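# Move sponge and foam block from under desk to bookcase

## Task

Take the yellow sponge and the foam block from the floor beneath the desk and set both on the bookcase's top surface. The robot must release them and back away afterwards, and they must stay up there by themselves, not because the robot is holding them. The robot must not topple or finish leaning, or the task fails.

## Robot and tools

ROBOT. A Hello Robot Stretch 4 with one arm: an omni-wheeled base, a lift that rides a vertical mast, a telescoping arm that reaches straight out, a wrist with yaw, pitch and roll, and a two-finger gripper. It stands about 1.6 m tall, and no part of the base rim lies more than 0.23 m from the base origin. A loose object may occasionally be nudged by something other than the robot.

FRAMES. Base frame: origin on the floor below the base centre, x ahead, y to the left, z up. hand_pose is reported in this frame and marks the point between the fingers, 0.015 m back from the tips. With all wrist joints at 0 its axes line up with the base frame. The printed hand position may be slightly wrong. The odometry frame is where the base frame was at the start. base_odometry is counted from wheel rotation, so slipping shows up as motion. Its heading runs from -3.142 to 3.142 and grows toward the left.

execute_actions. Argument "actions" is a list holding one action or nothing; an empty list just reports state and images. Optional "cameras": a list drawn from head_camera, head_left_camera, head_right_camera, wrist_camera, all. Omitted, null or ["all"] returns every camera; [] returns none. An action contains "base", "joints", or both, plus optional "pace" and "contact_limits"; alternatively it contains only {"end_of_arm": "enable_torque"}, which re-enables any wrist or gripper motor that has shut off. All motions in one action begin together.
- "base" holds exactly one relative command, measured from the base position in the most recent state report: translate_m (metres, positive ahead, -2 to 2), strafe_m (metres sideways, positive left, -2 to 2) or rotate_rad (radians, positive counter-clockwise seen from above, -3.2 to 3.2).
- "joints" holds absolute targets by name: lift_m 0 to 1.2 m; arm_m 0 to 0.55 m; wrist_yaw_rad -1.134 to 4.276 (0 points ahead, positive left, 3.14 tucked back, beyond 3.4 the arm may block it); wrist_pitch_rad -1.117 to 4.259 (0 level, 1.57 pointing down); wrist_roll_rad -1.117 to 4.259 (0 keeps fingers level, positive turns clockwise viewed from behind); gripper_m 0 to 0.08 m, the finger gap. A joint target past its range is clipped and the result notes it; any other bad value or unknown key rejects the whole call with no motion. A joint left out may still be driving toward an earlier target.
- "pace": "slow", "default", "fast" or "max". Base top speeds are 0.1/0.3/0.4/0.6 m/s and 1/2/3/4 rad/s; with the lift above 0.2 they are further reduced, down to 0.3 m/s and 1 rad/s at lift 1.2. One action runs at most 15 s.
- "contact_limits": only arm_m, 0 (gentlest) to 0.75 (firmest), 0.5 if omitted; the arm halts when it pushes harder.
If any result reports a stop, later motion calls in that same reply are skipped.

wait: "seconds" 0 to 10; commands nothing and returns the same report as an empty action.
zoom_image: "camera" plus "region" [x0, y0, x1, y1] in pixels of that camera's last full image, top-left origin, no larger than 504 by 504. Image sizes: head_camera 420x560, head fisheyes 420x672, wrist_camera 616x392.
read_manual: only returns licence text; moves nothing.
finished_scene: "scene" is the current scene number; it closes that scene for good and reports success.

CAMERAS. head_camera sits atop the mast angled downward ahead; turn the base to aim it. head_left_camera and head_right_camera are fisheyes beside it looking more steeply down, also showing the base and arm. wrist_camera looks along the fingers, whose tips appear near the bottom of its image.

RESULTS. base_status and joint_status describe how each motion ended: "done" (for the base, the wheels turned the full amount even if slipping), "off_target" (stopped short, may still push), "contact_stop_at_<key>" (hit something; that part goes slack, so a loaded lift can sag and the base may drift), "limit_stop_at_<name>", "time_out", "torque_fault". "limit_stop_at_tilt" means a lean beyond 6 degrees; lift, arm and wheels then go slack and ignore commands. "limit_stop_at_own_body" means a joint would strike the robot; moving it away still works. It tends to occur with pitch below -0.2 combined with roll below -0.4 or above 4. To unfold at the start, send lift_m 0.4 with wrist_yaw_rad 0 together. on_its_own lists what happened without being commanded; its "held at" value is the held target, not the actual position. lidar_m: 12 distances in metres, 30-degree sectors, first straight ahead then counter-clockwise (4th left, 7th behind, 10th right); "-" means nothing seen or closer than 0.25 m; it covers heights from about 0.15 m up, may miss glass, thin legs and things behind. wrist_depth_mm: 7x7 grid of depths, 100 to 2000 mm, read from the top left. base_tilt in degrees, forward and right positive, with a fixed bias up to about 1.5. If turned_by_wheels and turned_by_imu disagree by over about 0.1 rad, the base bumped or slipped and the heading is off by their difference. motor_effort is percent of maximum, peak in brackets; for wheel_0..2 positive turns the base right. A level gripper with a load shifts wrist_pitch_rad effort away from 0.

GRIPPER. To grasp, command a gap smaller than the object; the fingers stop just past first contact. While squeezing, the reading stays above the command and gripper effort departs from 0; "off_target" after closing suggests something is held, though a thin or light hold may read "done". Sustained gripper effort beyond about 50 makes the motor shut off and the fingers may spring open.

AVOID. Driving or turning with more than 1 kg held and arm_m over 0.2, especially at fast paces; steady hard pushes, worse with the gripper high or a high contact limit; pressing the gripper into things (wrist torque faults, which also occur above about 2.7 kg in a level gripper); dropping, slamming or knocking objects over. Release both items fully and pull away before finishing.

Each tool is called after "Emit:" as name(argument=value, ...), one argument or row to a line, values as JSON.

## Session

Emit:
execute_actions(
  actions=[
    {"joints":{"lift_m":0.4,"wrist_yaw_rad":0}},
  ],
)

Scene clock: 2.47 s.
base_odometry: x=+0.000 y=+0.000 heading=+0.000 (m, m, rad; odometry frame)
turned_by_wheels: +0.000 (rad since the last result)
turned_by_imu: -0.001 (rad since the last result)
base_tilt: forward=-0.6 right=+0.2 (deg)
lidar_m: 1.72 1.63 2.01 1.61 1.51 1.56 1.85 1.77 1.44 1.86 1.76 1.80
base_status: not commanded
joint_positions: lift_m=+0.400 arm_m=-0.002 wrist_yaw_rad=+0.000 wrist_pitch_rad=+0.012 wrist_roll_rad=-0.012 gripper_m=+0.040
joint_status: all done
motor_effort: lift_m=+26(29) arm_m=+0(0) wrist_yaw_rad=+0(7) wrist_pitch_rad=-9(9) wrist_roll_rad=-1(2) gripper_m=-2(1) wheel_0=+0(0) wheel_1=+0(0) wheel_2=+0(0) (%)
hand_pose: x=+0.3813 y=-0.0873 z=+0.5752 quat_wxyz=(+1.000, -0.006, +0.006, +0.000) (m; base frame)
wrist_depth_mm: 1430 1576 1808 - - - 1863 / 1366 1537 1808 - - - 1921 / 1397 1576 1708 - - - 1430 / 1397 1576 1756 - - - 1366 / 1430 1576 1756 - - - 1397 / 1397 1499 146 1756 132 1618 1430 / 1229 - 132 1308 - - 1255
pictures: head_camera, head_left_camera, head_right_camera, wrist_camera
camera_calibration (this result's frames):
wrist_camera: T_world_to_cam=[[-0.0320936, -0.999106, -0.0275019, -0.0574013], [-0.0618593, 0.0294489, -0.99765, 0.64669], [0.997569, -0.030317, -0.0627492, -0.194068], [0, 0, 0, 1]] pos_world=[0.231758, -0.0822779, 0.631414]
Images, in order (width x height): head_camera 420x560, head_left_camera 420x672, head_right_camera 420x672, wrist_camera 616x392.

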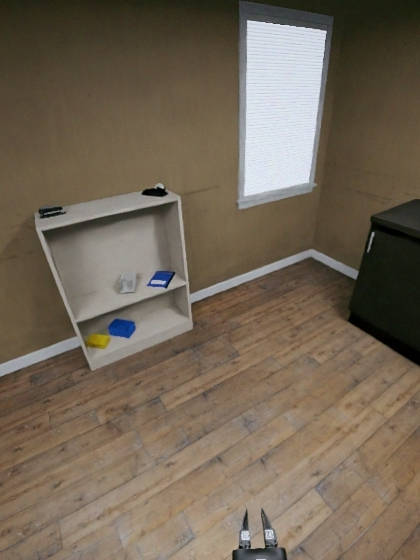

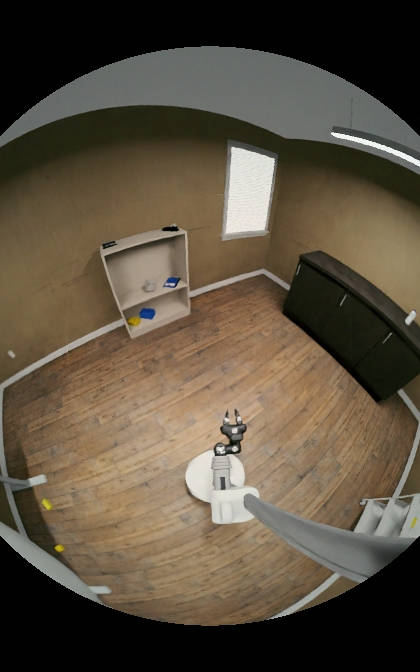

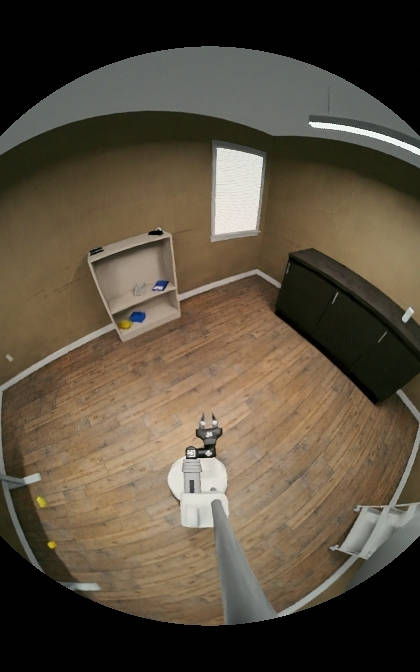

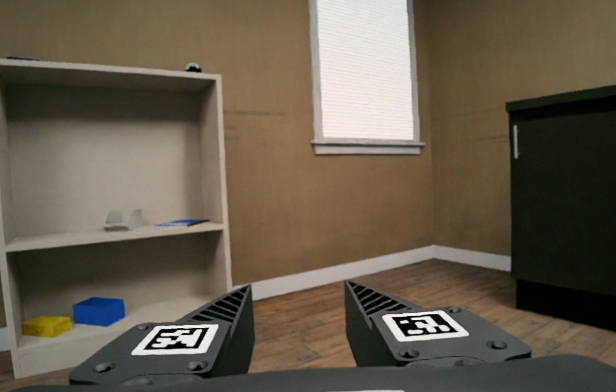

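Emit:
execute_actions(
  actions=[
    {"base":{"rotate_rad":2.17},"joints":{"lift_m":0.2,"wrist_pitch_rad":0.3,"gripper_m":0.08}},
  ],
  cameras=[],
)

Emit:
execute_actions(
  actions=[
    {"base":{"translate_m":0.8},"pace":"fast"},
  ],
  cameras=["head_camera","wrist_camera"],
)

Scene clock: 8.87 s.
base_odometry: x=+0.000 y=+0.000 heading=+2.170 (m, m, rad; odometry frame)
turned_by_wheels: +2.170 (rad since the last result)
turned_by_imu: +2.164 (rad since the last result)
base_tilt: forward=-0.6 right=+0.2 (deg)
lidar_m: 1.49 1.56 1.83 1.44 1.44 1.88 1.80 1.85 1.68 1.61 2.06 1.56
base_status: done
joint_positions: lift_m=+0.200 arm_m=-0.002 wrist_yaw_rad=+0.000 wrist_pitch_rad=+0.302 wrist_roll_rad=-0.012 gripper_m=+0.080
joint_status: all done
motor_effort: lift_m=+17(24) arm_m=+0(1) wrist_yaw_rad=-1(1) wrist_pitch_rad=-8(7) wrist_roll_rad=-1(1) gripper_m=+1(2) wheel_0=-1(6) wheel_1=-1(7) wheel_2=+0(8) (%)
hand_pose: x=+0.3717 y=-0.0874 z=+0.3153 quat_wxyz=(+0.989, -0.006, +0.151, +0.001) (m; base frame)
wrist_depth_mm: 1863 1863 1863 1863 1863 1921 1863 / 1983 1921 1983 1983 1983 1921 1983 / - - - - 1756 1921 1983 / 1281 1255 1255 1205 1205 1182 1182 / 904 878 878 866 866 842 820 / 683 676 654 661 156 135 661 / - - 544 564 535 - -
pictures: none
No camera images: the call's "cameras" was empty. Leave "cameras" out to get every camera's image.

Scene clock: 12.23 s.
base_odometry: x=-0.451 y=+0.661 heading=+2.170 (m, m, rad; odometry frame)
turned_by_wheels: +0.000 (rad since the last result)
turned_by_imu: -0.001 (rad since the last result)
base_tilt: forward=-0.5 right=+0.2 (deg)
lidar_m: 0.69 0.75 1.04 1.73 1.82 1.94 2.59 2.72 1.83 1.97 0.97 0.73
base_status: done
joint_positions: lift_m=+0.200 arm_m=-0.002 wrist_yaw_rad=+0.000 wrist_pitch_rad=+0.302 wrist_roll_rad=-0.012 gripper_m=+0.080
joint_status: not commanded
motor_effort: lift_m=+18(18) arm_m=+0(0) wrist_yaw_rad=+1(1) wrist_pitch_rad=-7(8) wrist_roll_rad=-1(1) gripper_m=+0(1) wheel_0=-1(6) wheel_1=-2(8) wheel_2=+1(16) (%)
hand_pose: x=+0.3717 y=-0.0874 z=+0.3152 quat_wxyz=(+0.989, -0.006, +0.151, +0.001) (m; base frame)
wrist_depth_mm: 1138 1160 1182 1160 1182 1160 1160 / 1229 1205 1229 1229 1205 1205 1205 / 1281 1281 1281 1281 1255 1255 1255 / 1281 1255 1255 1205 1205 1025 1160 / 891 878 831 866 854 831 778 / 668 676 640 661 157 135 647 / - - 549 564 535 - -
pictures: head_camera, wrist_camera
camera_calibration (this result's frames):
wrist_camera: T_world_to_cam=[[-0.0390233, -0.999093, -0.0170522, -0.065669], [-0.344382, 0.0294668, -0.938367, 0.473049], [0.938018, -0.0307457, -0.34522, -0.0896331], [0, 0, 0, 1]] pos_world=[0.244424, -0.0823045, 0.411831]
Images, in order (width x height): head_camera 420x560, wrist_camera 616x392.

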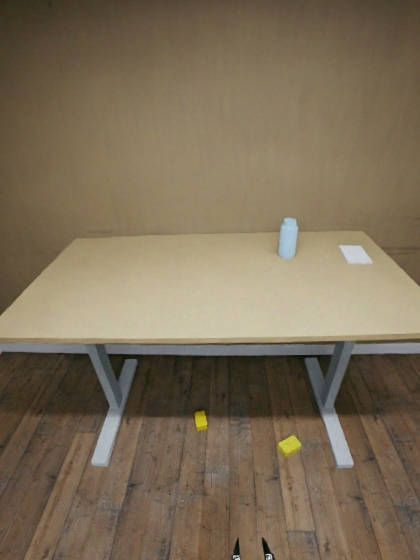

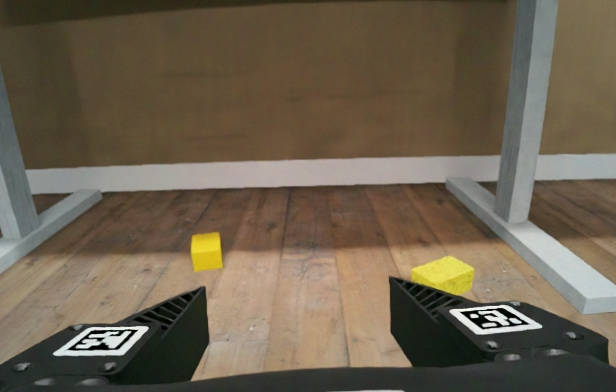

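Emit:
execute_actions(
  actions=[
    {"base":{"strafe_m":0.185},"joints":{"lift_m":0.05,"wrist_pitch_rad":0.8,"arm_m":0.3}},
  ],
  cameras=[],
)

Emit:
execute_actions(
  actions=[
    {"base":{"translate_m":0.3},"joints":{"lift_m":0.0}},
  ],
  cameras=["head_right_camera","wrist_camera"],
)

Scene clock: 18.50 s.
base_odometry: x=-0.604 y=+0.556 heading=+2.170 (m, m, rad; odometry frame)
turned_by_wheels: +0.000 (rad since the last result)
turned_by_imu: -0.001 (rad since the last result)
base_tilt: forward=-0.6 right=+0.2 (deg)
lidar_m: 0.70 0.75 1.60 1.54 1.66 1.74 2.59 2.71 2.00 2.16 0.97 0.72
base_status: done
joint_positions: lift_m=+0.050 arm_m=+0.298 wrist_yaw_rad=+0.000 wrist_pitch_rad=+0.802 wrist_roll_rad=-0.012 gripper_m=+0.080
joint_status: all done
motor_effort: lift_m=+17(20) arm_m=+9(8) wrist_yaw_rad=+0(2) wrist_pitch_rad=-7(6) wrist_roll_rad=-1(1) gripper_m=+0(0) wheel_0=+1(8) wheel_1=-1(8) wheel_2=-1(0) (%)
hand_pose: x=+0.6171 y=-0.0874 z=+0.0758 quat_wxyz=(+0.921, -0.005, +0.390, +0.002) (m; base frame)
wrist_depth_mm: 480 492 469 449 480 492 496 / 404 402 399 397 399 402 407 / 340 338 336 336 336 338 340 / 291 293 293 293 293 291 293 / 257 257 258 259 258 258 257 / 229 230 227 232 156 135 - / - - 208 213 209 - -
pictures: none
No camera images: the call's "cameras" was empty. Leave "cameras" out to get every camera's image.

Scene clock: 20.97 s.
base_odometry: x=-0.773 y=+0.804 heading=+2.170 (m, m, rad; odometry frame)
turned_by_wheels: +0.000 (rad since the last result)
turned_by_imu: +0.000 (rad since the last result)
base_tilt: forward=-0.6 right=+0.2 (deg)
lidar_m: 0.41 0.45 0.62 1.52 1.64 1.92 2.90 2.58 2.14 2.17 0.57 0.42
base_status: done
joint_positions: lift_m=+0.000 arm_m=+0.298 wrist_yaw_rad=+0.000 wrist_pitch_rad=+0.802 wrist_roll_rad=-0.012 gripper_m=+0.080
joint_status: all done
motor_effort: lift_m=+17(16) arm_m=+10(10) wrist_yaw_rad=-1(3) wrist_pitch_rad=-7(7) wrist_roll_rad=-1(1) gripper_m=-1(1) wheel_0=+1(8) wheel_1=+1(5) wheel_2=+0(8) (%)
hand_pose: x=+0.6171 y=-0.0874 z=+0.0257 quat_wxyz=(+0.921, -0.005, +0.390, +0.002) (m; base frame)
wrist_depth_mm: 375 375 373 368 370 377 379 / 314 309 307 307 307 309 314 / 263 262 196 196 259 260 262 / 226 225 170 173 226 226 225 / 198 199 191 191 199 199 199 / 177 177 175 179 157 135 - / - - 161 165 161 - -
pictures: head_right_camera, wrist_camera
camera_calibration (this result's frames):
wrist_camera: T_world_to_cam=[[-0.0422416, -0.9991, 0.00373942, -0.0595528], [-0.751792, 0.0293199, -0.658749, 0.530109], [0.658046, -0.0306379, -0.752354, -0.236561], [0, 0, 0, 1]] pos_world=[0.551684, -0.0822897, 0.171453]
Images, in order (width x height): head_right_camera 420x672, wrist_camera 616x392.

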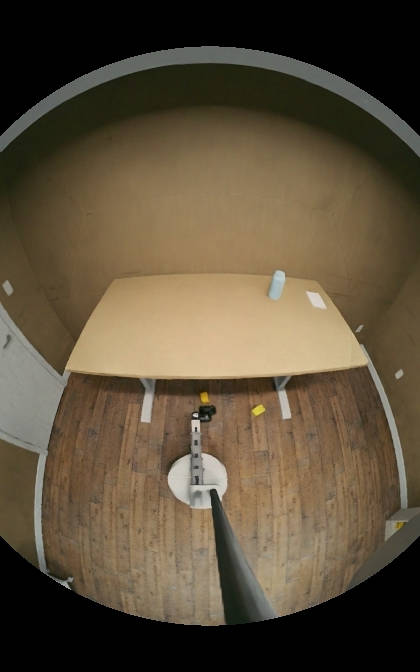

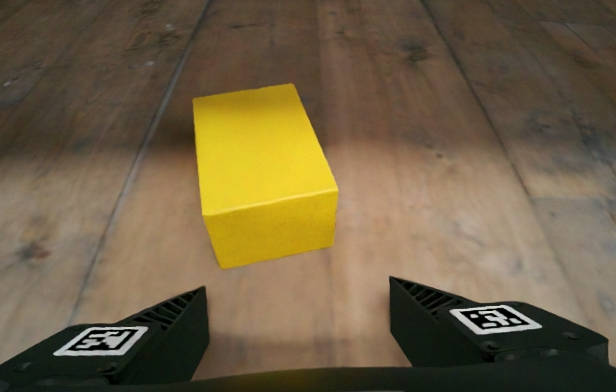

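Emit:
execute_actions(
  actions=[
    {"base":{"strafe_m":0.017}},
  ],
  cameras=[],
)

Emit:
execute_actions(
  actions=[
    {"joints":{"arm_m":0.385}},
  ],
  cameras=["wrist_camera"],
)

Emit:
execute_actions(
  actions=[
    {"joints":{"gripper_m":0.03}},
  ],
  cameras=[],
)

Emit:
execute_actions(
  actions=[
    {"joints":{"lift_m":0.1}},
  ],
  cameras=[],
)

Emit:
execute_actions(
  actions=[
    {"base":{"translate_m":-1.6},"joints":{"arm_m":0.0},"pace":"max"},
  ],
  cameras=["wrist_camera"],
)

Scene clock: 26.70 s.
base_odometry: x=-0.787 y=+0.795 heading=+2.169 (m, m, rad; odometry frame)
turned_by_wheels: +0.000 (rad since the last result)
turned_by_imu: -0.001 (rad since the last result)
base_tilt: forward=-0.5 right=+0.2 (deg)
lidar_m: 0.41 0.44 0.62 1.50 1.61 1.90 2.90 2.57 2.18 2.18 0.58 0.43
base_status: done
joint_positions: lift_m=+0.000 arm_m=+0.298 wrist_yaw_rad=+0.000 wrist_pitch_rad=+0.802 wrist_roll_rad=-0.012 gripper_m=+0.080
joint_status: not commanded
motor_effort: lift_m=+18(18) arm_m=+10(9) wrist_yaw_rad=-4(3) wrist_pitch_rad=-7(6) wrist_roll_rad=-2(1) gripper_m=-1(1) wheel_0=-1(8) wheel_1=-1(7) wheel_2=+0(2) (%)
hand_pose: x=+0.6171 y=-0.0874 z=+0.0257 quat_wxyz=(+0.921, -0.005, +0.390, +0.002) (m; base frame)
wrist_depth_mm: 375 373 370 366 368 375 379 / 314 307 307 306 306 309 312 / 262 262 245 190 258 260 262 / 225 225 220 170 220 225 225 / 198 199 199 190 200 199 198 / 177 177 175 179 156 135 - / - - 160 164 161 - -
pictures: none
No camera images: the call's "cameras" was empty. Leave "cameras" out to get every camera's image.

Scene clock: 27.90 s.
base_odometry: x=-0.787 y=+0.795 heading=+2.169 (m, m, rad; odometry frame)
turned_by_wheels: +0.000 (rad since the last result)
turned_by_imu: +0.000 (rad since the last result)
base_tilt: forward=-0.5 right=+0.1 (deg)
lidar_m: 0.41 0.44 0.62 1.51 1.61 1.90 2.92 2.59 2.15 2.19 0.57 0.43
base_status: not commanded
joint_positions: lift_m=+0.000 arm_m=+0.383 wrist_yaw_rad=+0.000 wrist_pitch_rad=+0.802 wrist_roll_rad=-0.012 gripper_m=+0.080
joint_status: all done
motor_effort: lift_m=+18(18) arm_m=+10(12) wrist_yaw_rad=+0(0) wrist_pitch_rad=-7(6) wrist_roll_rad=-1(1) gripper_m=-1(2) wheel_0=-1(1) wheel_1=-1(1) wheel_2=+0(0) (%)
hand_pose: x=+0.7021 y=-0.0874 z=+0.0257 quat_wxyz=(+0.921, -0.005, +0.390, +0.002) (m; base frame)
wrist_depth_mm: 373 373 368 368 368 375 382 / 312 307 306 304 306 309 314 / 260 260 258 259 258 260 260 / 225 224 225 165 225 226 225 / 198 199 150 146 198 199 198 / 177 177 133 131 137 135 - / - - 122 120 120 - -
pictures: wrist_camera
camera_calibration (this result's frames):
wrist_camera: T_world_to_cam=[[-0.0423728, -0.999095, 0.00374131, -0.0558906], [-0.751818, 0.0294189, -0.658714, 0.594006], [0.658007, -0.0307244, -0.752384, -0.292456], [0, 0, 0, 1]] pos_world=[0.636655, -0.0823005, 0.171449]
Images, in order (width x height): wrist_camera 616x392.

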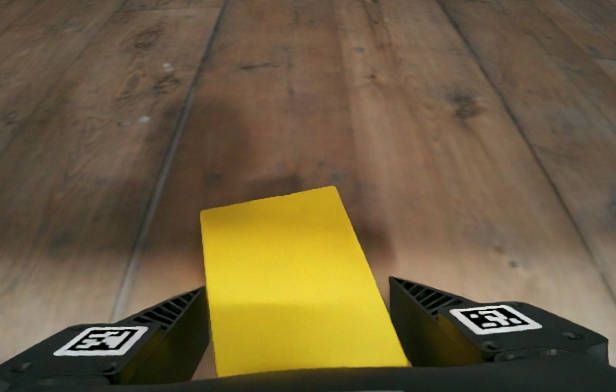

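Scene clock: 28.90 s.
base_odometry: x=-0.787 y=+0.795 heading=+2.169 (m, m, rad; odometry frame)
turned_by_wheels: +0.000 (rad since the last result)
turned_by_imu: +0.000 (rad since the last result)
base_tilt: forward=-0.6 right=+0.1 (deg)
lidar_m: 0.42 0.43 0.62 1.49 1.61 1.89 2.92 2.58 2.16 2.20 0.57 0.43
base_status: not commanded
joint_positions: lift_m=+0.000 arm_m=+0.383 wrist_yaw_rad=+0.000 wrist_pitch_rad=+0.802 wrist_roll_rad=-0.012 gripper_m=+0.059
joint_status: gripper_m off_target (ended at +0.059, target +0.030)
on_its_own: gripper_m is held at +0.053, not at your +0.030, by its contact guard: the fingers met something
motor_effort: lift_m=+18(18) arm_m=+10(9) wrist_yaw_rad=+0(0) wrist_pitch_rad=-7(7) wrist_roll_rad=-1(1) gripper_m=-42(46) wheel_0=-1(1) wheel_1=-1(1) wheel_2=+0(0) (%)
hand_pose: x=+0.7021 y=-0.0874 z=+0.0257 quat_wxyz=(+0.921, -0.005, +0.390, +0.002) (m; base frame)
wrist_depth_mm: 375 375 370 368 368 375 379 / 310 309 306 307 307 309 314 / 263 260 259 258 260 259 262 / 224 226 226 166 225 225 224 / 198 199 153 146 195 199 199 / 177 178 131 131 131 181 180 / - - 118 120 118 - -
pictures: none
No camera images: the call's "cameras" was empty. Leave "cameras" out to get every camera's image.

Scene clock: 30.33 s.
base_odometry: x=-0.787 y=+0.795 heading=+2.169 (m, m, rad; odometry frame)
turned_by_wheels: +0.000 (rad since the last result)
turned_by_imu: +0.000 (rad since the last result)
base_tilt: forward=-0.6 right=+0.1 (deg)
lidar_m: 0.41 0.43 0.62 1.50 1.62 1.88 2.93 2.57 2.16 2.18 0.57 0.43
base_status: not commanded
joint_positions: lift_m=+0.100 arm_m=+0.383 wrist_yaw_rad=+0.000 wrist_pitch_rad=+0.802 wrist_roll_rad=-0.012 gripper_m=+0.059
joint_status: all done
on_its_own: gripper_m is held at +0.053, not at your +0.030, by its contact guard: the fingers met something
motor_effort: lift_m=+26(30) arm_m=+10(10) wrist_yaw_rad=+0(1) wrist_pitch_rad=-7(7) wrist_roll_rad=-1(1) gripper_m=-41(42) wheel_0=-1(1) wheel_1=-2(2) wheel_2=+0(0) (%)
hand_pose: x=+0.7021 y=-0.0874 z=+0.1250 quat_wxyz=(+0.921, -0.005, +0.390, +0.002) (m; base frame)
wrist_depth_mm: 564 569 569 564 564 564 564 / 496 488 488 484 484 488 496 / 410 413 413 407 413 413 415 / 357 357 357 166 357 357 359 / 315 317 153 146 307 315 315 / 278 281 131 131 131 289 283 / - - 118 121 118 - -
pictures: none
No camera images: the call's "cameras" was empty. Leave "cameras" out to get every camera's image.

Scene clock: 34.57 s.
base_odometry: x=+0.114 y=-0.527 heading=+2.170 (m, m, rad; odometry frame)
turned_by_wheels: +0.000 (rad since the last result)
turned_by_imu: -0.002 (rad since the last result)
base_tilt: forward=-0.5 right=+0.1 (deg)
lidar_m: 2.00 2.12 1.64 1.10 1.70 1.34 1.28 1.33 2.19 1.81 2.21 2.06
base_status: done
joint_positions: lift_m=+0.100 arm_m=+0.002 wrist_yaw_rad=+0.000 wrist_pitch_rad=+0.802 wrist_roll_rad=-0.012 gripper_m=+0.059
joint_status: all done
on_its_own: gripper_m is held at +0.053, not at your +0.030, by its contact guard: the fingers met something
motor_effort: lift_m=+25(26) arm_m=-10(9) wrist_yaw_rad=+0(0) wrist_pitch_rad=-8(8) wrist_roll_rad=-2(2) gripper_m=-43(40) wheel_0=+1(8) wheel_1=+2(8) wheel_2=+0(13) (%)
hand_pose: x=+0.3204 y=-0.0875 z=+0.1250 quat_wxyz=(+0.921, -0.005, +0.390, +0.002) (m; base frame)
wrist_depth_mm: 597 597 591 591 591 597 609 / 504 496 492 488 492 496 504 / 415 418 415 415 415 415 418 / 362 359 362 165 359 362 359 / 320 317 153 146 312 319 317 / 281 285 131 131 131 290 286 / - - 118 120 118 - -
pictures: wrist_camera
camera_calibration (this result's frames):
wrist_camera: T_world_to_cam=[[-0.0427079, -0.999081, 0.00376148, -0.0723796], [-0.752057, 0.0296694, -0.65843, 0.372549], [0.657713, -0.030949, -0.752632, 0.0335383], [0, 0, 0, 1]] pos_world=[0.255028, -0.0823283, 0.270812]
Images, in order (width x height): wrist_camera 616x392.

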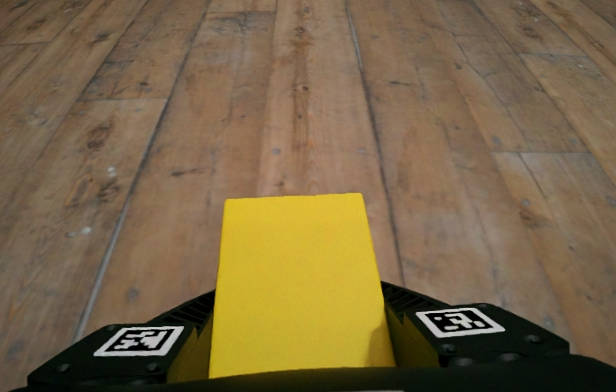

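Emit:
execute_actions(
  actions=[
    {"base":{"rotate_rad":-1.57}},
  ],
  cameras=[],
)

Emit:
execute_actions(
  actions=[
    {"base":{"translate_m":1.25},"joints":{"lift_m":1.1},"pace":"fast"},
  ],
  cameras=["head_camera"],
)

Emit:
execute_actions(
  actions=[
    {"joints":{"arm_m":0.3}},
  ],
  cameras=["head_camera","wrist_camera"],
)

Scene clock: 39.93 s.
base_odometry: x=+0.114 y=-0.527 heading=+0.600 (m, m, rad; odometry frame)
turned_by_wheels: -1.570 (rad since the last result)
turned_by_imu: -1.568 (rad since the last result)
base_tilt: forward=-0.6 right=+0.1 (deg)
lidar_m: 1.81 2.24 2.11 2.02 2.17 1.67 1.12 1.68 1.32 1.26 1.31 2.18
base_status: done
joint_positions: lift_m=+0.100 arm_m=+0.002 wrist_yaw_rad=+0.000 wrist_pitch_rad=+0.802 wrist_roll_rad=-0.012 gripper_m=+0.059
joint_status: not commanded
on_its_own: gripper_m is held at +0.053, not at your +0.030, by its contact guard: the fingers met something
motor_effort: lift_m=+24(25) arm_m=-9(10) wrist_yaw_rad=-2(0) wrist_pitch_rad=-8(8) wrist_roll_rad=-2(1) gripper_m=-41(41) wheel_0=+3(10) wheel_1=+2(6) wheel_2=+1(8) (%)
hand_pose: x=+0.3204 y=-0.0874 z=+0.1251 quat_wxyz=(+0.921, -0.005, +0.390, +0.002) (m; base frame)
wrist_depth_mm: 591 603 597 591 591 597 609 / 504 496 484 488 488 496 500 / 418 418 415 415 413 415 418 / 362 362 359 166 359 362 359 / 317 319 153 146 312 319 319 / 282 283 131 131 131 290 286 / - - 118 120 118 - -
pictures: none
No camera images: the call's "cameras" was empty. Leave "cameras" out to get every camera's image.

Scene clock: 44.43 s.
base_odometry: x=+1.146 y=+0.179 heading=+0.600 (m, m, rad; odometry frame)
turned_by_wheels: +0.000 (rad since the last result)
turned_by_imu: +0.000 (rad since the last result)
base_tilt: forward=-0.6 right=+0.1 (deg)
lidar_m: 0.57 0.61 1.36 2.01 2.10 2.93 2.35 1.85 1.34 1.30 1.21 0.58
base_status: done
joint_positions: lift_m=+1.100 arm_m=+0.002 wrist_yaw_rad=+0.000 wrist_pitch_rad=+0.802 wrist_roll_rad=-0.012 gripper_m=+0.059
joint_status: all done
on_its_own: gripper_m is held at +0.053, not at your +0.030, by its contact guard: the fingers met something
motor_effort: lift_m=+25(26) arm_m=-10(10) wrist_yaw_rad=-1(0) wrist_pitch_rad=-8(8) wrist_roll_rad=-1(1) gripper_m=-40(38) wheel_0=+1(6) wheel_1=+1(7) wheel_2=+2(13) (%)
hand_pose: x=+0.3204 y=-0.0874 z=+1.1250 quat_wxyz=(+0.921, -0.005, +0.390, +0.002) (m; base frame)
wrist_depth_mm: 466 466 459 459 439 427 627 / 389 384 382 382 382 384 691 / 715 759 750 750 750 484 820 / 759 878 842 166 820 574 931 / 759 946 153 146 768 1078 1160 / 854 854 131 131 130 1308 1281 / - - 118 120 118 - -
pictures: head_camera
Images, in order (width x height): head_camera 420x560.

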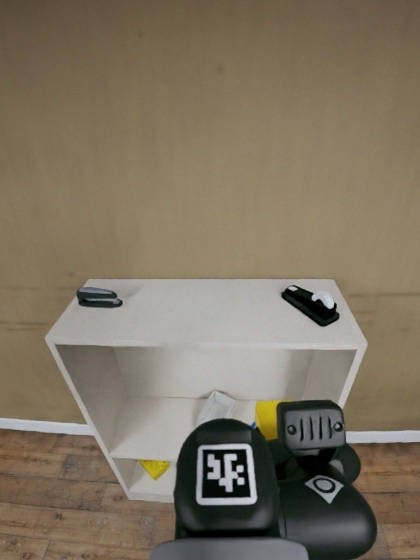

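Scene clock: 46.43 s.
base_odometry: x=+1.146 y=+0.179 heading=+0.600 (m, m, rad; odometry frame)
turned_by_wheels: +0.000 (rad since the last result)
turned_by_imu: -0.001 (rad since the last result)
base_tilt: forward=-0.6 right=+0.1 (deg)
lidar_m: 0.57 0.62 1.37 2.03 2.08 2.95 2.35 1.85 1.34 1.30 1.22 0.59
base_status: not commanded
joint_positions: lift_m=+1.100 arm_m=+0.298 wrist_yaw_rad=+0.000 wrist_pitch_rad=+0.802 wrist_roll_rad=-0.012 gripper_m=+0.059
joint_status: all done
on_its_own: gripper_m is held at +0.053, not at your +0.030, by its contact guard: the fingers met something
motor_effort: lift_m=+25(26) arm_m=+10(10) wrist_yaw_rad=+1(1) wrist_pitch_rad=-7(8) wrist_roll_rad=-1(1) gripper_m=-40(42) wheel_0=+1(2) wheel_1=+1(1) wheel_2=+1(2) (%)
hand_pose: x=+0.6171 y=-0.0874 z=+1.1250 quat_wxyz=(+0.921, -0.005, +0.390, +0.002) (m; base frame)
wrist_depth_mm: 345 345 349 349 347 343 345 / 375 379 379 382 379 377 379 / 322 320 320 322 320 286 322 / 276 278 278 166 278 256 232 / 245 245 153 146 239 241 228 / 217 219 131 131 131 224 218 / - - 118 120 118 - -
pictures: head_camera, wrist_camera
camera_calibration (this result's frames):
wrist_camera: T_world_to_cam=[[-0.0422845, -0.999099, 0.00375218, -0.0636602], [-0.751914, 0.0293496, -0.658607, 1.25418], [0.657903, -0.0306702, -0.752478, 0.590776], [0, 0, 0, 1]] pos_world=[0.551672, -0.0822933, 1.2708]
Images, in order (width x height): head_camera 420x560, wrist_camera 616x392.

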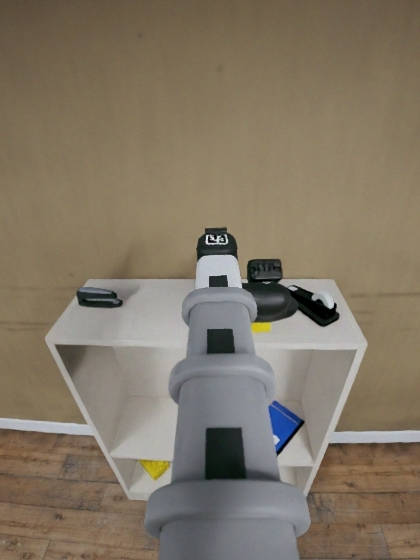

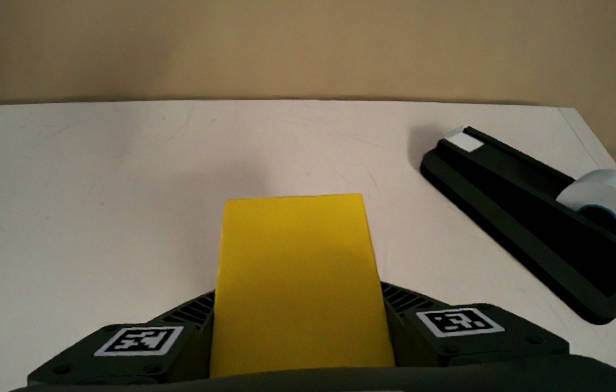

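Emit:
execute_actions(
  actions=[
    {"base":{"strafe_m":0.04},"joints":{"arm_m":0.38}},
  ],
  cameras=[],
)

Emit:
execute_actions(
  actions=[
    {"joints":{"lift_m":1.063},"pace":"slow"},
  ],
  cameras=[],
)

Emit:
execute_actions(
  actions=[
    {"joints":{"gripper_m":0.08}},
  ],
  cameras=[],
)

Emit:
execute_actions(
  actions=[
    {"base":{"translate_m":-0.86},"joints":{"arm_m":0},"pace":"fast"},
  ],
  cameras=["head_camera"],
)

Emit:
execute_actions(
  actions=[
    {"base":{"rotate_rad":1.57},"joints":{"lift_m":0.1,"wrist_yaw_rad":-1.0},"pace":"max"},
  ],
  cameras=[],
)

Emit:
execute_actions(
  actions=[
    {"base":{"translate_m":1.56},"joints":{"arm_m":0.38},"pace":"max"},
  ],
  cameras=["head_right_camera","wrist_camera"],
)

Scene clock: 54.87 s.
base_odometry: x=+1.123 y=+0.212 heading=+0.600 (m, m, rad; odometry frame)
turned_by_wheels: +0.000 (rad since the last result)
turned_by_imu: -0.001 (rad since the last result)
base_tilt: forward=-0.5 right=+0.1 (deg)
lidar_m: 0.56 0.61 1.34 1.99 2.06 2.94 2.35 1.88 1.38 1.34 1.21 0.58
base_status: done
joint_positions: lift_m=+1.100 arm_m=+0.378 wrist_yaw_rad=+0.000 wrist_pitch_rad=+0.802 wrist_roll_rad=-0.012 gripper_m=+0.059
joint_status: all done
on_its_own: gripper_m is held at +0.053, not at your +0.030, by its contact guard: the fingers met something
motor_effort: lift_m=+25(26) arm_m=+10(15) wrist_yaw_rad=+0(1) wrist_pitch_rad=-7(8) wrist_roll_rad=-1(1) gripper_m=-42(40) wheel_0=-1(10) wheel_1=-1(9) wheel_2=+0(2) (%)
hand_pose: x=+0.6970 y=-0.0874 z=+1.1250 quat_wxyz=(+0.921, -0.005, +0.390, +0.002) (m; base frame)
wrist_depth_mm: 270 270 270 272 271 267 265 / 297 301 301 301 301 300 298 / 336 336 336 336 336 332 332 / 277 277 277 166 276 277 278 / 243 245 153 146 240 241 226 / 217 218 131 131 131 223 217 / - - 118 120 118 - -
pictures: none
No camera images: the call's "cameras" was empty. Leave "cameras" out to get every camera's image.

Scene clock: 56.00 s.
base_odometry: x=+1.123 y=+0.212 heading=+0.600 (m, m, rad; odometry frame)
turned_by_wheels: +0.000 (rad since the last result)
turned_by_imu: +0.000 (rad since the last result)
base_tilt: forward=-0.6 right=+0.1 (deg)
lidar_m: 0.57 0.62 1.35 1.98 2.06 2.94 2.36 1.91 1.38 1.33 1.21 0.59
base_status: not commanded
joint_positions: lift_m=+1.063 arm_m=+0.378 wrist_yaw_rad=+0.000 wrist_pitch_rad=+0.802 wrist_roll_rad=-0.012 gripper_m=+0.059
joint_status: all done
on_its_own: gripper_m is held at +0.053, not at your +0.030, by its contact guard: the fingers met something
motor_effort: lift_m=+17(27) arm_m=+10(10) wrist_yaw_rad=+0(2) wrist_pitch_rad=-7(7) wrist_roll_rad=-1(1) gripper_m=-39(40) wheel_0=-1(1) wheel_1=-1(1) wheel_2=+0(0) (%)
hand_pose: x=+0.6970 y=-0.0874 z=+1.0887 quat_wxyz=(+0.921, -0.005, +0.390, +0.002) (m; base frame)
wrist_depth_mm: 271 270 271 272 271 267 266 / 300 301 301 301 301 301 298 / 265 265 265 263 264 266 265 / 229 229 228 165 229 229 213 / 201 201 153 146 197 202 198 / 179 181 131 131 131 184 183 / - - 118 120 118 - -
pictures: none
No camera images: the call's "cameras" was empty. Leave "cameras" out to get every camera's image.

Scene clock: 56.93 s.
base_odometry: x=+1.123 y=+0.212 heading=+0.600 (m, m, rad; odometry frame)
turned_by_wheels: +0.000 (rad since the last result)
turned_by_imu: +0.000 (rad since the last result)
base_tilt: forward=-0.6 right=+0.1 (deg)
lidar_m: 0.57 0.62 1.36 1.98 2.05 2.94 2.33 1.89 1.39 1.33 1.21 0.60
base_status: not commanded
joint_positions: lift_m=+1.063 arm_m=+0.378 wrist_yaw_rad=+0.000 wrist_pitch_rad=+0.802 wrist_roll_rad=-0.012 gripper_m=+0.080
joint_status: all done
motor_effort: lift_m=+17(17) arm_m=+9(10) wrist_yaw_rad=-1(4) wrist_pitch_rad=-7(8) wrist_roll_rad=-1(2) gripper_m=+1(40) wheel_0=-1(1) wheel_1=-1(1) wheel_2=-1(0) (%)
hand_pose: x=+0.6971 y=-0.0874 z=+1.0887 quat_wxyz=(+0.921, -0.005, +0.390, +0.002) (m; base frame)
wrist_depth_mm: 268 268 272 272 271 267 266 / 300 301 301 303 301 300 298 / 266 266 264 264 264 266 266 / 229 229 229 229 229 229 213 / 201 202 157 150 203 202 198 / 179 180 137 134 138 135 - / - - 124 123 125 - -
pictures: none
No camera images: the call's "cameras" was empty. Leave "cameras" out to get every camera's image.

Scene clock: 60.93 s.
base_odometry: x=+0.413 y=-0.274 heading=+0.600 (m, m, rad; odometry frame)
turned_by_wheels: +0.000 (rad since the last result)
turned_by_imu: -0.002 (rad since the last result)
base_tilt: forward=-0.6 right=+0.1 (deg)
lidar_m: 1.43 1.49 2.10 1.97 2.09 2.06 1.50 2.10 1.36 1.32 1.39 1.46
base_status: done
joint_positions: lift_m=+1.063 arm_m=+0.002 wrist_yaw_rad=+0.000 wrist_pitch_rad=+0.802 wrist_roll_rad=-0.012 gripper_m=+0.080
joint_status: all done
motor_effort: lift_m=+18(17) arm_m=-10(12) wrist_yaw_rad=+1(1) wrist_pitch_rad=-7(7) wrist_roll_rad=-1(1) gripper_m=-1(3) wheel_0=-2(5) wheel_1=-1(6) wheel_2=+0(11) (%)
hand_pose: x=+0.3204 y=-0.0874 z=+1.0887 quat_wxyz=(+0.921, -0.005, +0.390, +0.002) (m; base frame)
wrist_depth_mm: 1499 1430 1464 1430 1464 1499 1464 / 1708 1576 1499 1464 1618 1618 1661 / 1863 1808 1661 1708 1808 1863 1808 / 1618 1618 1661 1618 1618 1618 1618 / 1397 1430 1430 1464 1430 1464 1430 / 1281 1281 1281 1281 156 135 1308 / - - 1138 1182 1160 - -
pictures: head_camera
Images, in order (width x height): head_camera 420x560.

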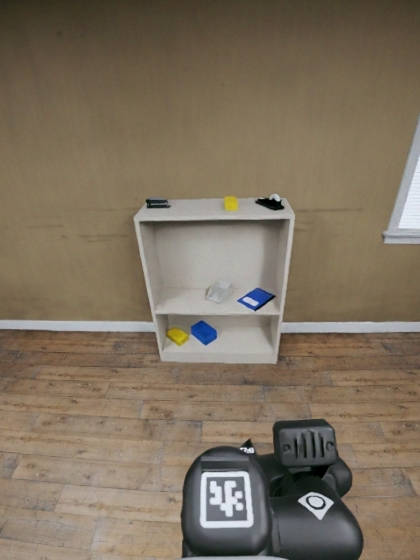

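Scene clock: 63.40 s.
base_odometry: x=+0.413 y=-0.274 heading=+2.169 (m, m, rad; odometry frame)
turned_by_wheels: +1.570 (rad since the last result)
turned_by_imu: +1.566 (rad since the last result)
base_tilt: forward=-0.6 right=+0.1 (deg)
lidar_m: 1.94 2.07 2.05 1.49 2.10 1.40 1.31 1.38 1.80 1.42 1.51 2.02
base_status: done
joint_positions: lift_m=+0.208 arm_m=+0.002 wrist_yaw_rad=-1.000 wrist_pitch_rad=+0.802 wrist_roll_rad=-0.012 gripper_m=+0.080
joint_status: lift_m limit_stop_at_own_body (moved -0.855 of -0.963); the others done
on_its_own: lift_m is slack since a limit_stop_at_own_body (your +0.100 is given up); arm_m is slack since a limit_stop_at_own_body
motor_effort: lift_m=+22(24) arm_m=+0(10) wrist_yaw_rad=+0(9) wrist_pitch_rad=-8(10) wrist_roll_rad=-1(1) gripper_m=-1(1) wheel_0=-3(9) wheel_1=-2(6) wheel_2=-1(7) (%)
hand_pose: x=+0.1789 y=-0.1716 z=+0.2332 quat_wxyz=(+0.809, +0.182, +0.345, -0.439) (m; base frame)
wrist_depth_mm: 831 854 831 831 842 854 854 / 707 691 699 691 691 691 707 / 585 585 580 585 585 585 591 / 508 508 504 504 508 512 508 / 442 442 445 445 449 449 449 / 397 399 392 402 156 135 407 / - - 359 368 362 - -
pictures: none
No camera images: the call's "cameras" was empty. Leave "cameras" out to get every camera's image.

not run: a stop came earlier in this reply.

Emit:
execute_actions(
  actions=[
    {"base":{"translate_m":1.56},"joints":{"arm_m":0.38,"lift_m":0.215},"pace":"max"},
  ],
  cameras=[],
)

Emit:
execute_actions(
  actions=[
    {"joints":{"lift_m":0.07}},
  ],
  cameras=["head_right_camera","wrist_camera"],
)

Scene clock: 70.00 s.
base_odometry: x=-0.466 y=+1.015 heading=+2.169 (m, m, rad; odometry frame)
turned_by_wheels: +0.000 (rad since the last result)
turned_by_imu: +0.000 (rad since the last result)
base_tilt: forward=-0.6 right=+0.1 (deg)
lidar_m: 0.38 0.42 0.60 1.89 2.04 2.22 2.94 2.06 1.85 1.81 0.57 0.41
base_status: done
joint_positions: lift_m=+0.215 arm_m=+0.378 wrist_yaw_rad=-1.000 wrist_pitch_rad=+0.802 wrist_roll_rad=-0.012 gripper_m=+0.080
joint_status: all done
motor_effort: lift_m=+25(21) arm_m=+10(11) wrist_yaw_rad=-3(1) wrist_pitch_rad=-7(8) wrist_roll_rad=-1(2) gripper_m=+1(0) wheel_0=-1(11) wheel_1=-1(8) wheel_2=+0(14) (%)
hand_pose: x=+0.5556 y=-0.1717 z=+0.2401 quat_wxyz=(+0.809, +0.182, +0.345, -0.439) (m; base frame)
wrist_depth_mm: 609 715 384 820 854 866 878 / 627 640 436 668 699 699 723 / 591 574 521 569 591 597 603 / 517 512 512 477 466 517 512 / 452 449 452 455 436 415 455 / 397 402 397 404 156 135 413 / - - 366 375 366 - -
pictures: none
No camera images: the call's "cameras" was empty. Leave "cameras" out to get every camera's image.

Scene clock: 71.67 s.
base_odometry: x=-0.466 y=+1.015 heading=+2.169 (m, m, rad; odometry frame)
turned_by_wheels: +0.000 (rad since the last result)
turned_by_imu: +0.000 (rad since the last result)
base_tilt: forward=-0.6 right=+0.1 (deg)
lidar_m: 0.39 0.42 0.60 1.91 2.03 2.23 2.93 2.06 1.84 1.81 0.56 0.41
base_status: not commanded
joint_positions: lift_m=+0.070 arm_m=+0.378 wrist_yaw_rad=-1.000 wrist_pitch_rad=+0.802 wrist_roll_rad=-0.012 gripper_m=+0.080
joint_status: all done
motor_effort: lift_m=+17(21) arm_m=+10(10) wrist_yaw_rad=+1(1) wrist_pitch_rad=-7(7) wrist_roll_rad=-1(1) gripper_m=+0(1) wheel_0=+0(1) wheel_1=-1(1) wheel_2=+0(0) (%)
hand_pose: x=+0.5556 y=-0.1717 z=+0.0957 quat_wxyz=(+0.809, +0.182, +0.345, -0.439) (m; base frame)
wrist_depth_mm: 504 466 384 512 525 535 544 / 439 439 407 373 377 442 445 / 370 370 368 366 334 317 319 / 320 320 320 320 320 312 291 / 281 282 283 283 285 283 282 / 250 251 249 206 156 135 - / - - 224 190 189 - -
pictures: head_right_camera, wrist_camera
camera_calibration (this result's frames):
wrist_camera: T_world_to_cam=[[-0.863482, -0.504365, 0.00375271, 0.394612], [-0.381657, 0.648504, -0.65862, 0.433096], [0.329751, -0.570139, -0.752466, -0.0561974], [0, 0, 0, 1]] pos_world=[0.524566, -0.113877, 0.241478]
Images, in order (width x height): head_right_camera 420x672, wrist_camera 616x392.

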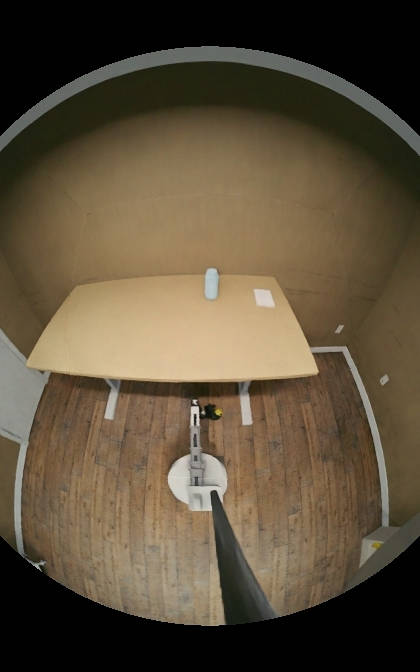

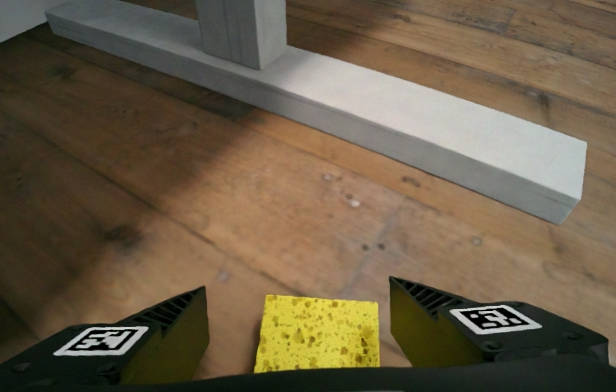

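Emit:
execute_actions(
  actions=[
    {"joints":{"arm_m":0.361,"lift_m":0.05}},
  ],
  cameras=["wrist_camera"],
)

Emit:
execute_actions(
  actions=[
    {"joints":{"lift_m":0},"pace":"slow"},
  ],
  cameras=["wrist_camera"],
)

Emit:
execute_actions(
  actions=[
    {"joints":{"gripper_m":0.03}},
  ],
  cameras=[],
)

Emit:
execute_actions(
  actions=[
    {"joints":{"lift_m":0.08}},
  ],
  cameras=["wrist_camera"],
)

Scene clock: 78.60 s.
base_odometry: x=-0.466 y=+1.015 heading=+2.169 (m, m, rad; odometry frame)
turned_by_wheels: +0.000 (rad since the last result)
turned_by_imu: -0.001 (rad since the last result)
base_tilt: forward=-0.5 right=+0.1 (deg)
lidar_m: 0.39 0.42 0.60 1.90 2.04 2.23 2.93 2.03 1.83 1.80 0.57 0.43
base_status: not commanded
joint_positions: lift_m=+0.050 arm_m=+0.363 wrist_yaw_rad=-1.000 wrist_pitch_rad=+0.802 wrist_roll_rad=-0.012 gripper_m=+0.080
joint_status: all done
motor_effort: lift_m=+17(15) arm_m=-10(13) wrist_yaw_rad=+1(0) wrist_pitch_rad=-7(7) wrist_roll_rad=-1(1) gripper_m=-1(0) wheel_0=+0(0) wheel_1=-1(1) wheel_2=+0(0) (%)
hand_pose: x=+0.5400 y=-0.1717 z=+0.0757 quat_wxyz=(+0.809, +0.182, +0.345, -0.439) (m; base frame)
wrist_depth_mm: 484 442 379 404 484 492 496 / 404 402 387 357 336 404 410 / 338 338 338 338 325 297 289 / 293 293 294 294 294 296 287 / 257 259 259 260 259 259 259 / 229 231 185 185 157 135 - / - - 167 170 209 - -
pictures: wrist_camera
camera_calibration (this result's frames):
wrist_camera: T_world_to_cam=[[-0.863591, -0.50418, 0.00375273, 0.381286], [-0.381518, 0.648586, -0.65862, 0.413906], [0.329629, -0.57021, -0.752466, -0.0660349], [0, 0, 0, 1]] pos_world=[0.508954, -0.113871, 0.221487]
Images, in order (width x height): wrist_camera 616x392.

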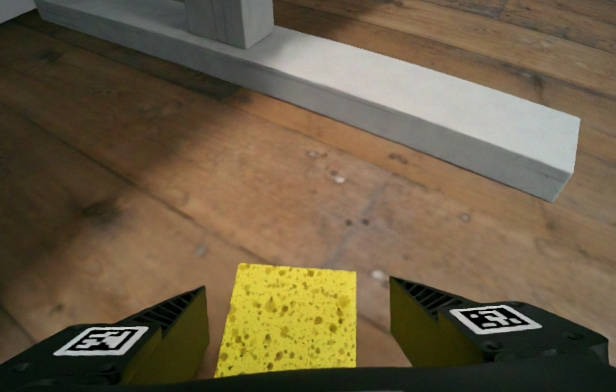

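Scene clock: 79.90 s.
base_odometry: x=-0.466 y=+1.015 heading=+2.169 (m, m, rad; odometry frame)
turned_by_wheels: +0.000 (rad since the last result)
turned_by_imu: +0.000 (rad since the last result)
base_tilt: forward=-0.5 right=+0.1 (deg)
lidar_m: 0.40 0.40 0.58 1.90 2.03 2.24 2.91 2.07 1.85 1.80 0.57 0.42
base_status: not commanded
joint_positions: lift_m=+0.000 arm_m=+0.363 wrist_yaw_rad=-1.000 wrist_pitch_rad=+0.802 wrist_roll_rad=-0.012 gripper_m=+0.080
joint_status: all done
motor_effort: lift_m=+17(18) arm_m=-10(10) wrist_yaw_rad=-2(0) wrist_pitch_rad=-7(7) wrist_roll_rad=-1(1) gripper_m=+1(2) wheel_0=+0(0) wheel_1=-1(1) wheel_2=+0(0) (%)
hand_pose: x=+0.5400 y=-0.1717 z=+0.0257 quat_wxyz=(+0.809, +0.182, +0.345, -0.439) (m; base frame)
wrist_depth_mm: 373 377 347 317 300 307 384 / 314 312 309 307 293 264 252 / 262 262 262 262 264 264 254 / 227 226 227 227 227 227 229 / 198 199 154 147 201 201 200 / 177 178 132 132 138 135 - / - - 121 121 125 - -
pictures: wrist_camera
camera_calibration (this result's frames):
wrist_camera: T_world_to_cam=[[-0.86359, -0.50418, 0.00375277, 0.381472], [-0.381518, 0.648586, -0.65862, 0.38098], [0.329629, -0.57021, -0.752466, -0.103652], [0, 0, 0, 1]] pos_world=[0.508954, -0.113871, 0.171495]
Images, in order (width x height): wrist_camera 616x392.

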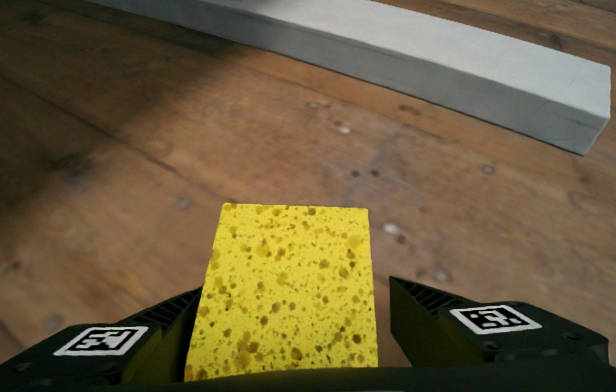

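Scene clock: 80.90 s.
base_odometry: x=-0.466 y=+1.015 heading=+2.169 (m, m, rad; odometry frame)
turned_by_wheels: +0.000 (rad since the last result)
turned_by_imu: +0.000 (rad since the last result)
base_tilt: forward=-0.6 right=+0.1 (deg)
lidar_m: 0.39 0.41 0.61 1.90 2.05 2.24 2.92 2.04 1.85 1.80 0.58 0.41
base_status: not commanded
joint_positions: lift_m=+0.000 arm_m=+0.363 wrist_yaw_rad=-1.000 wrist_pitch_rad=+0.802 wrist_roll_rad=-0.012 gripper_m=+0.060
joint_status: gripper_m off_target (ended at +0.060, target +0.030)
on_its_own: gripper_m is held at +0.054, not at your +0.030, by its contact guard: the fingers met something
motor_effort: lift_m=+17(17) arm_m=-10(10) wrist_yaw_rad=+2(2) wrist_pitch_rad=-7(7) wrist_roll_rad=-1(1) gripper_m=-43(51) wheel_0=+0(0) wheel_1=-1(2) wheel_2=+0(0) (%)
hand_pose: x=+0.5400 y=-0.1717 z=+0.0257 quat_wxyz=(+0.809, +0.182, +0.345, -0.439) (m; base frame)
wrist_depth_mm: 375 375 345 314 300 307 387 / 314 310 307 310 290 265 251 / 263 262 262 262 262 263 255 / 227 227 227 227 228 228 228 / 198 200 154 147 196 201 200 / 177 178 132 132 132 182 183 / - - 119 121 121 - -
pictures: none
No camera images: the call's "cameras" was empty. Leave "cameras" out to get every camera's image.

Scene clock: 82.23 s.
base_odometry: x=-0.466 y=+1.015 heading=+2.169 (m, m, rad; odometry frame)
turned_by_wheels: +0.000 (rad since the last result)
turned_by_imu: +0.000 (rad since the last result)
base_tilt: forward=-0.6 right=+0.2 (deg)
lidar_m: 0.40 0.42 0.57 1.90 2.03 2.20 2.92 2.07 1.85 1.80 0.58 0.41
base_status: not commanded
joint_positions: lift_m=+0.080 arm_m=+0.363 wrist_yaw_rad=-1.000 wrist_pitch_rad=+0.802 wrist_roll_rad=-0.012 gripper_m=+0.060
joint_status: all done
on_its_own: gripper_m is held at +0.054, not at your +0.030, by its contact guard: the fingers met something
motor_effort: lift_m=+26(22) arm_m=-10(10) wrist_yaw_rad=+2(2) wrist_pitch_rad=-7(6) wrist_roll_rad=-1(1) gripper_m=-43(44) wheel_0=+0(1) wheel_1=-1(2) wheel_2=+0(0) (%)
hand_pose: x=+0.5400 y=-0.1717 z=+0.1050 quat_wxyz=(+0.809, +0.182, +0.345, -0.439) (m; base frame)
wrist_depth_mm: 525 488 387 530 549 559 564 / 455 452 413 389 455 459 462 / 387 384 382 373 343 332 382 / 330 332 332 332 334 317 312 / 291 291 154 148 287 296 294 / 258 260 133 132 132 268 263 / - - 118 121 120 - -
pictures: wrist_camera
camera_calibration (this result's frames):
wrist_camera: T_world_to_cam=[[-0.863589, -0.504182, 0.00375451, 0.381172], [-0.381521, 0.648584, -0.65862, 0.433189], [0.329629, -0.57021, -0.752466, -0.044004], [0, 0, 0, 1]] pos_world=[0.508951, -0.113871, 0.250764]
Images, in order (width x height): wrist_camera 616x392.

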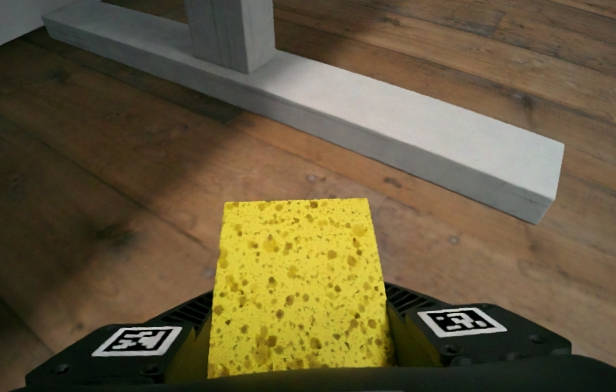

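Emit:
execute_actions(
  actions=[
    {"base":{"translate_m":-1.39},"joints":{"wrist_yaw_rad":0,"lift_m":0.3},"pace":"max"},
  ],
  cameras=[],
)

Emit:
execute_actions(
  actions=[
    {"base":{"rotate_rad":-1.57},"joints":{"lift_m":1.1}},
  ],
  cameras=[],
)

Emit:
execute_actions(
  actions=[
    {"base":{"translate_m":0.88}},
  ],
  cameras=["head_camera","wrist_camera"],
)

Scene clock: 89.43 s.
base_odometry: x=+0.317 y=-0.134 heading=+2.169 (m, m, rad; odometry frame)
turned_by_wheels: +0.000 (rad since the last result)
turned_by_imu: -0.003 (rad since the last result)
base_tilt: forward=-0.6 right=+0.1 (deg)
lidar_m: 1.77 1.87 2.02 1.54 1.54 1.57 1.53 1.55 1.46 1.44 1.84 1.84
base_status: done
joint_positions: lift_m=+0.300 arm_m=+0.363 wrist_yaw_rad=+0.000 wrist_pitch_rad=+0.802 wrist_roll_rad=-0.012 gripper_m=+0.060
joint_status: all done
on_its_own: gripper_m is held at +0.054, not at your +0.030, by its contact guard: the fingers met something
motor_effort: lift_m=+25(28) arm_m=-10(10) wrist_yaw_rad=-1(6) wrist_pitch_rad=-7(8) wrist_roll_rad=-1(1) gripper_m=-44(43) wheel_0=+1(6) wheel_1=+1(7) wheel_2=+0(15) (%)
hand_pose: x=+0.6814 y=-0.0874 z=+0.3251 quat_wxyz=(+0.921, -0.005, +0.390, +0.002) (m; base frame)
wrist_depth_mm: 1025 1025 1008 1025 1025 1042 1042 / 854 854 831 854 854 854 866 / 723 715 715 707 723 715 723 / 634 621 627 621 621 621 627 / 549 554 154 147 539 549 544 / 488 496 133 132 132 500 492 / - - 119 121 120 - -
pictures: none
No camera images: the call's "cameras" was empty. Leave "cameras" out to get every camera's image.

Scene clock: 93.37 s.
base_odometry: x=+0.317 y=-0.134 heading=+0.600 (m, m, rad; odometry frame)
turned_by_wheels: -1.570 (rad since the last result)
turned_by_imu: -1.568 (rad since the last result)
base_tilt: forward=-0.5 right=+0.1 (deg)
lidar_m: 1.42 1.86 1.88 1.80 1.89 2.06 1.54 1.54 1.54 1.47 1.57 1.47
base_status: done
joint_positions: lift_m=+1.100 arm_m=+0.363 wrist_yaw_rad=+0.000 wrist_pitch_rad=+0.802 wrist_roll_rad=-0.012 gripper_m=+0.060
joint_status: all done
on_its_own: gripper_m is held at +0.054, not at your +0.030, by its contact guard: the fingers met something
motor_effort: lift_m=+26(29) arm_m=-10(9) wrist_yaw_rad=+2(1) wrist_pitch_rad=-7(7) wrist_roll_rad=-1(1) gripper_m=-43(42) wheel_0=+2(5) wheel_1=+0(7) wheel_2=+1(7) (%)
hand_pose: x=+0.6815 y=-0.0874 z=+1.1250 quat_wxyz=(+0.921, -0.005, +0.390, +0.002) (m; base frame)
wrist_depth_mm: 1138 1118 1098 1098 1118 1008 1138 / 1255 1255 1182 1229 1205 1160 1229 / 1430 1464 1229 1255 1255 1397 1464 / 1661 1618 1499 1182 1464 1618 1661 / 1464 1464 154 147 1430 1499 1499 / 1336 1336 133 132 132 1366 1308 / - - 119 121 120 - -
pictures: none
No camera images: the call's "cameras" was empty. Leave "cameras" out to get every camera's image.

Scene clock: 97.77 s.
base_odometry: x=+1.043 y=+0.363 heading=+0.600 (m, m, rad; odometry frame)
turned_by_wheels: +0.000 (rad since the last result)
turned_by_imu: +0.000 (rad since the last result)
base_tilt: forward=-0.6 right=+0.1 (deg)
lidar_m: 0.55 0.61 1.33 1.80 1.86 2.95 2.40 2.14 1.57 1.51 0.77 0.57
base_status: done
joint_positions: lift_m=+1.100 arm_m=+0.363 wrist_yaw_rad=+0.000 wrist_pitch_rad=+0.802 wrist_roll_rad=-0.012 gripper_m=+0.060
joint_status: not commanded
on_its_own: gripper_m is held at +0.054, not at your +0.030, by its contact guard: the fingers met something
motor_effort: lift_m=+25(26) arm_m=-9(9) wrist_yaw_rad=-1(1) wrist_pitch_rad=-7(7) wrist_roll_rad=-1(1) gripper_m=-44(41) wheel_0=+1(7) wheel_1=+1(5) wheel_2=+1(10) (%)
hand_pose: x=+0.6815 y=-0.0874 z=+1.1250 quat_wxyz=(+0.921, -0.005, +0.390, +0.002) (m; base frame)
wrist_depth_mm: 273 271 274 274 273 271 268 / 301 306 304 304 306 303 301 / 336 329 330 338 338 336 336 / 278 277 278 277 279 277 278 / 243 245 154 147 240 245 244 / 215 220 133 132 132 223 200 / - - 119 121 120 - -
pictures: head_camera, wrist_camera
camera_calibration (this result's frames):
wrist_camera: T_world_to_cam=[[-0.0424337, -0.999092, 0.00374457, -0.0608485], [-0.751805, 0.029462, -0.658727, 1.30267], [0.658019, -0.0307674, -0.752373, 0.54821], [0, 0, 0, 1]] pos_world=[0.616041, -0.0823056, 1.27079]
Images, in order (width x height): head_camera 420x560, wrist_camera 616x392.

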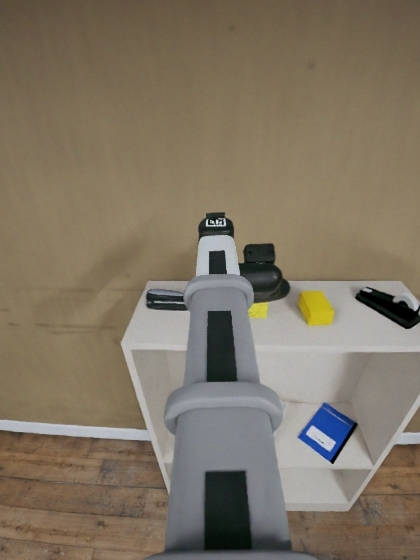

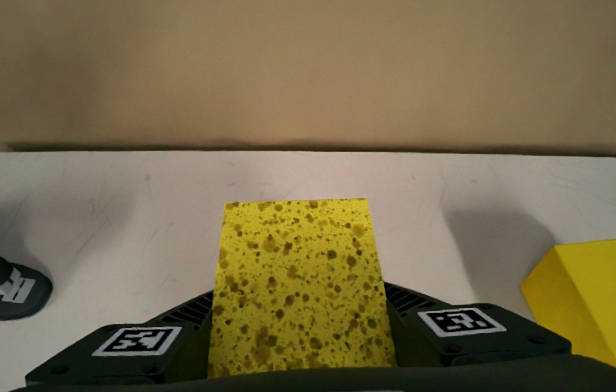

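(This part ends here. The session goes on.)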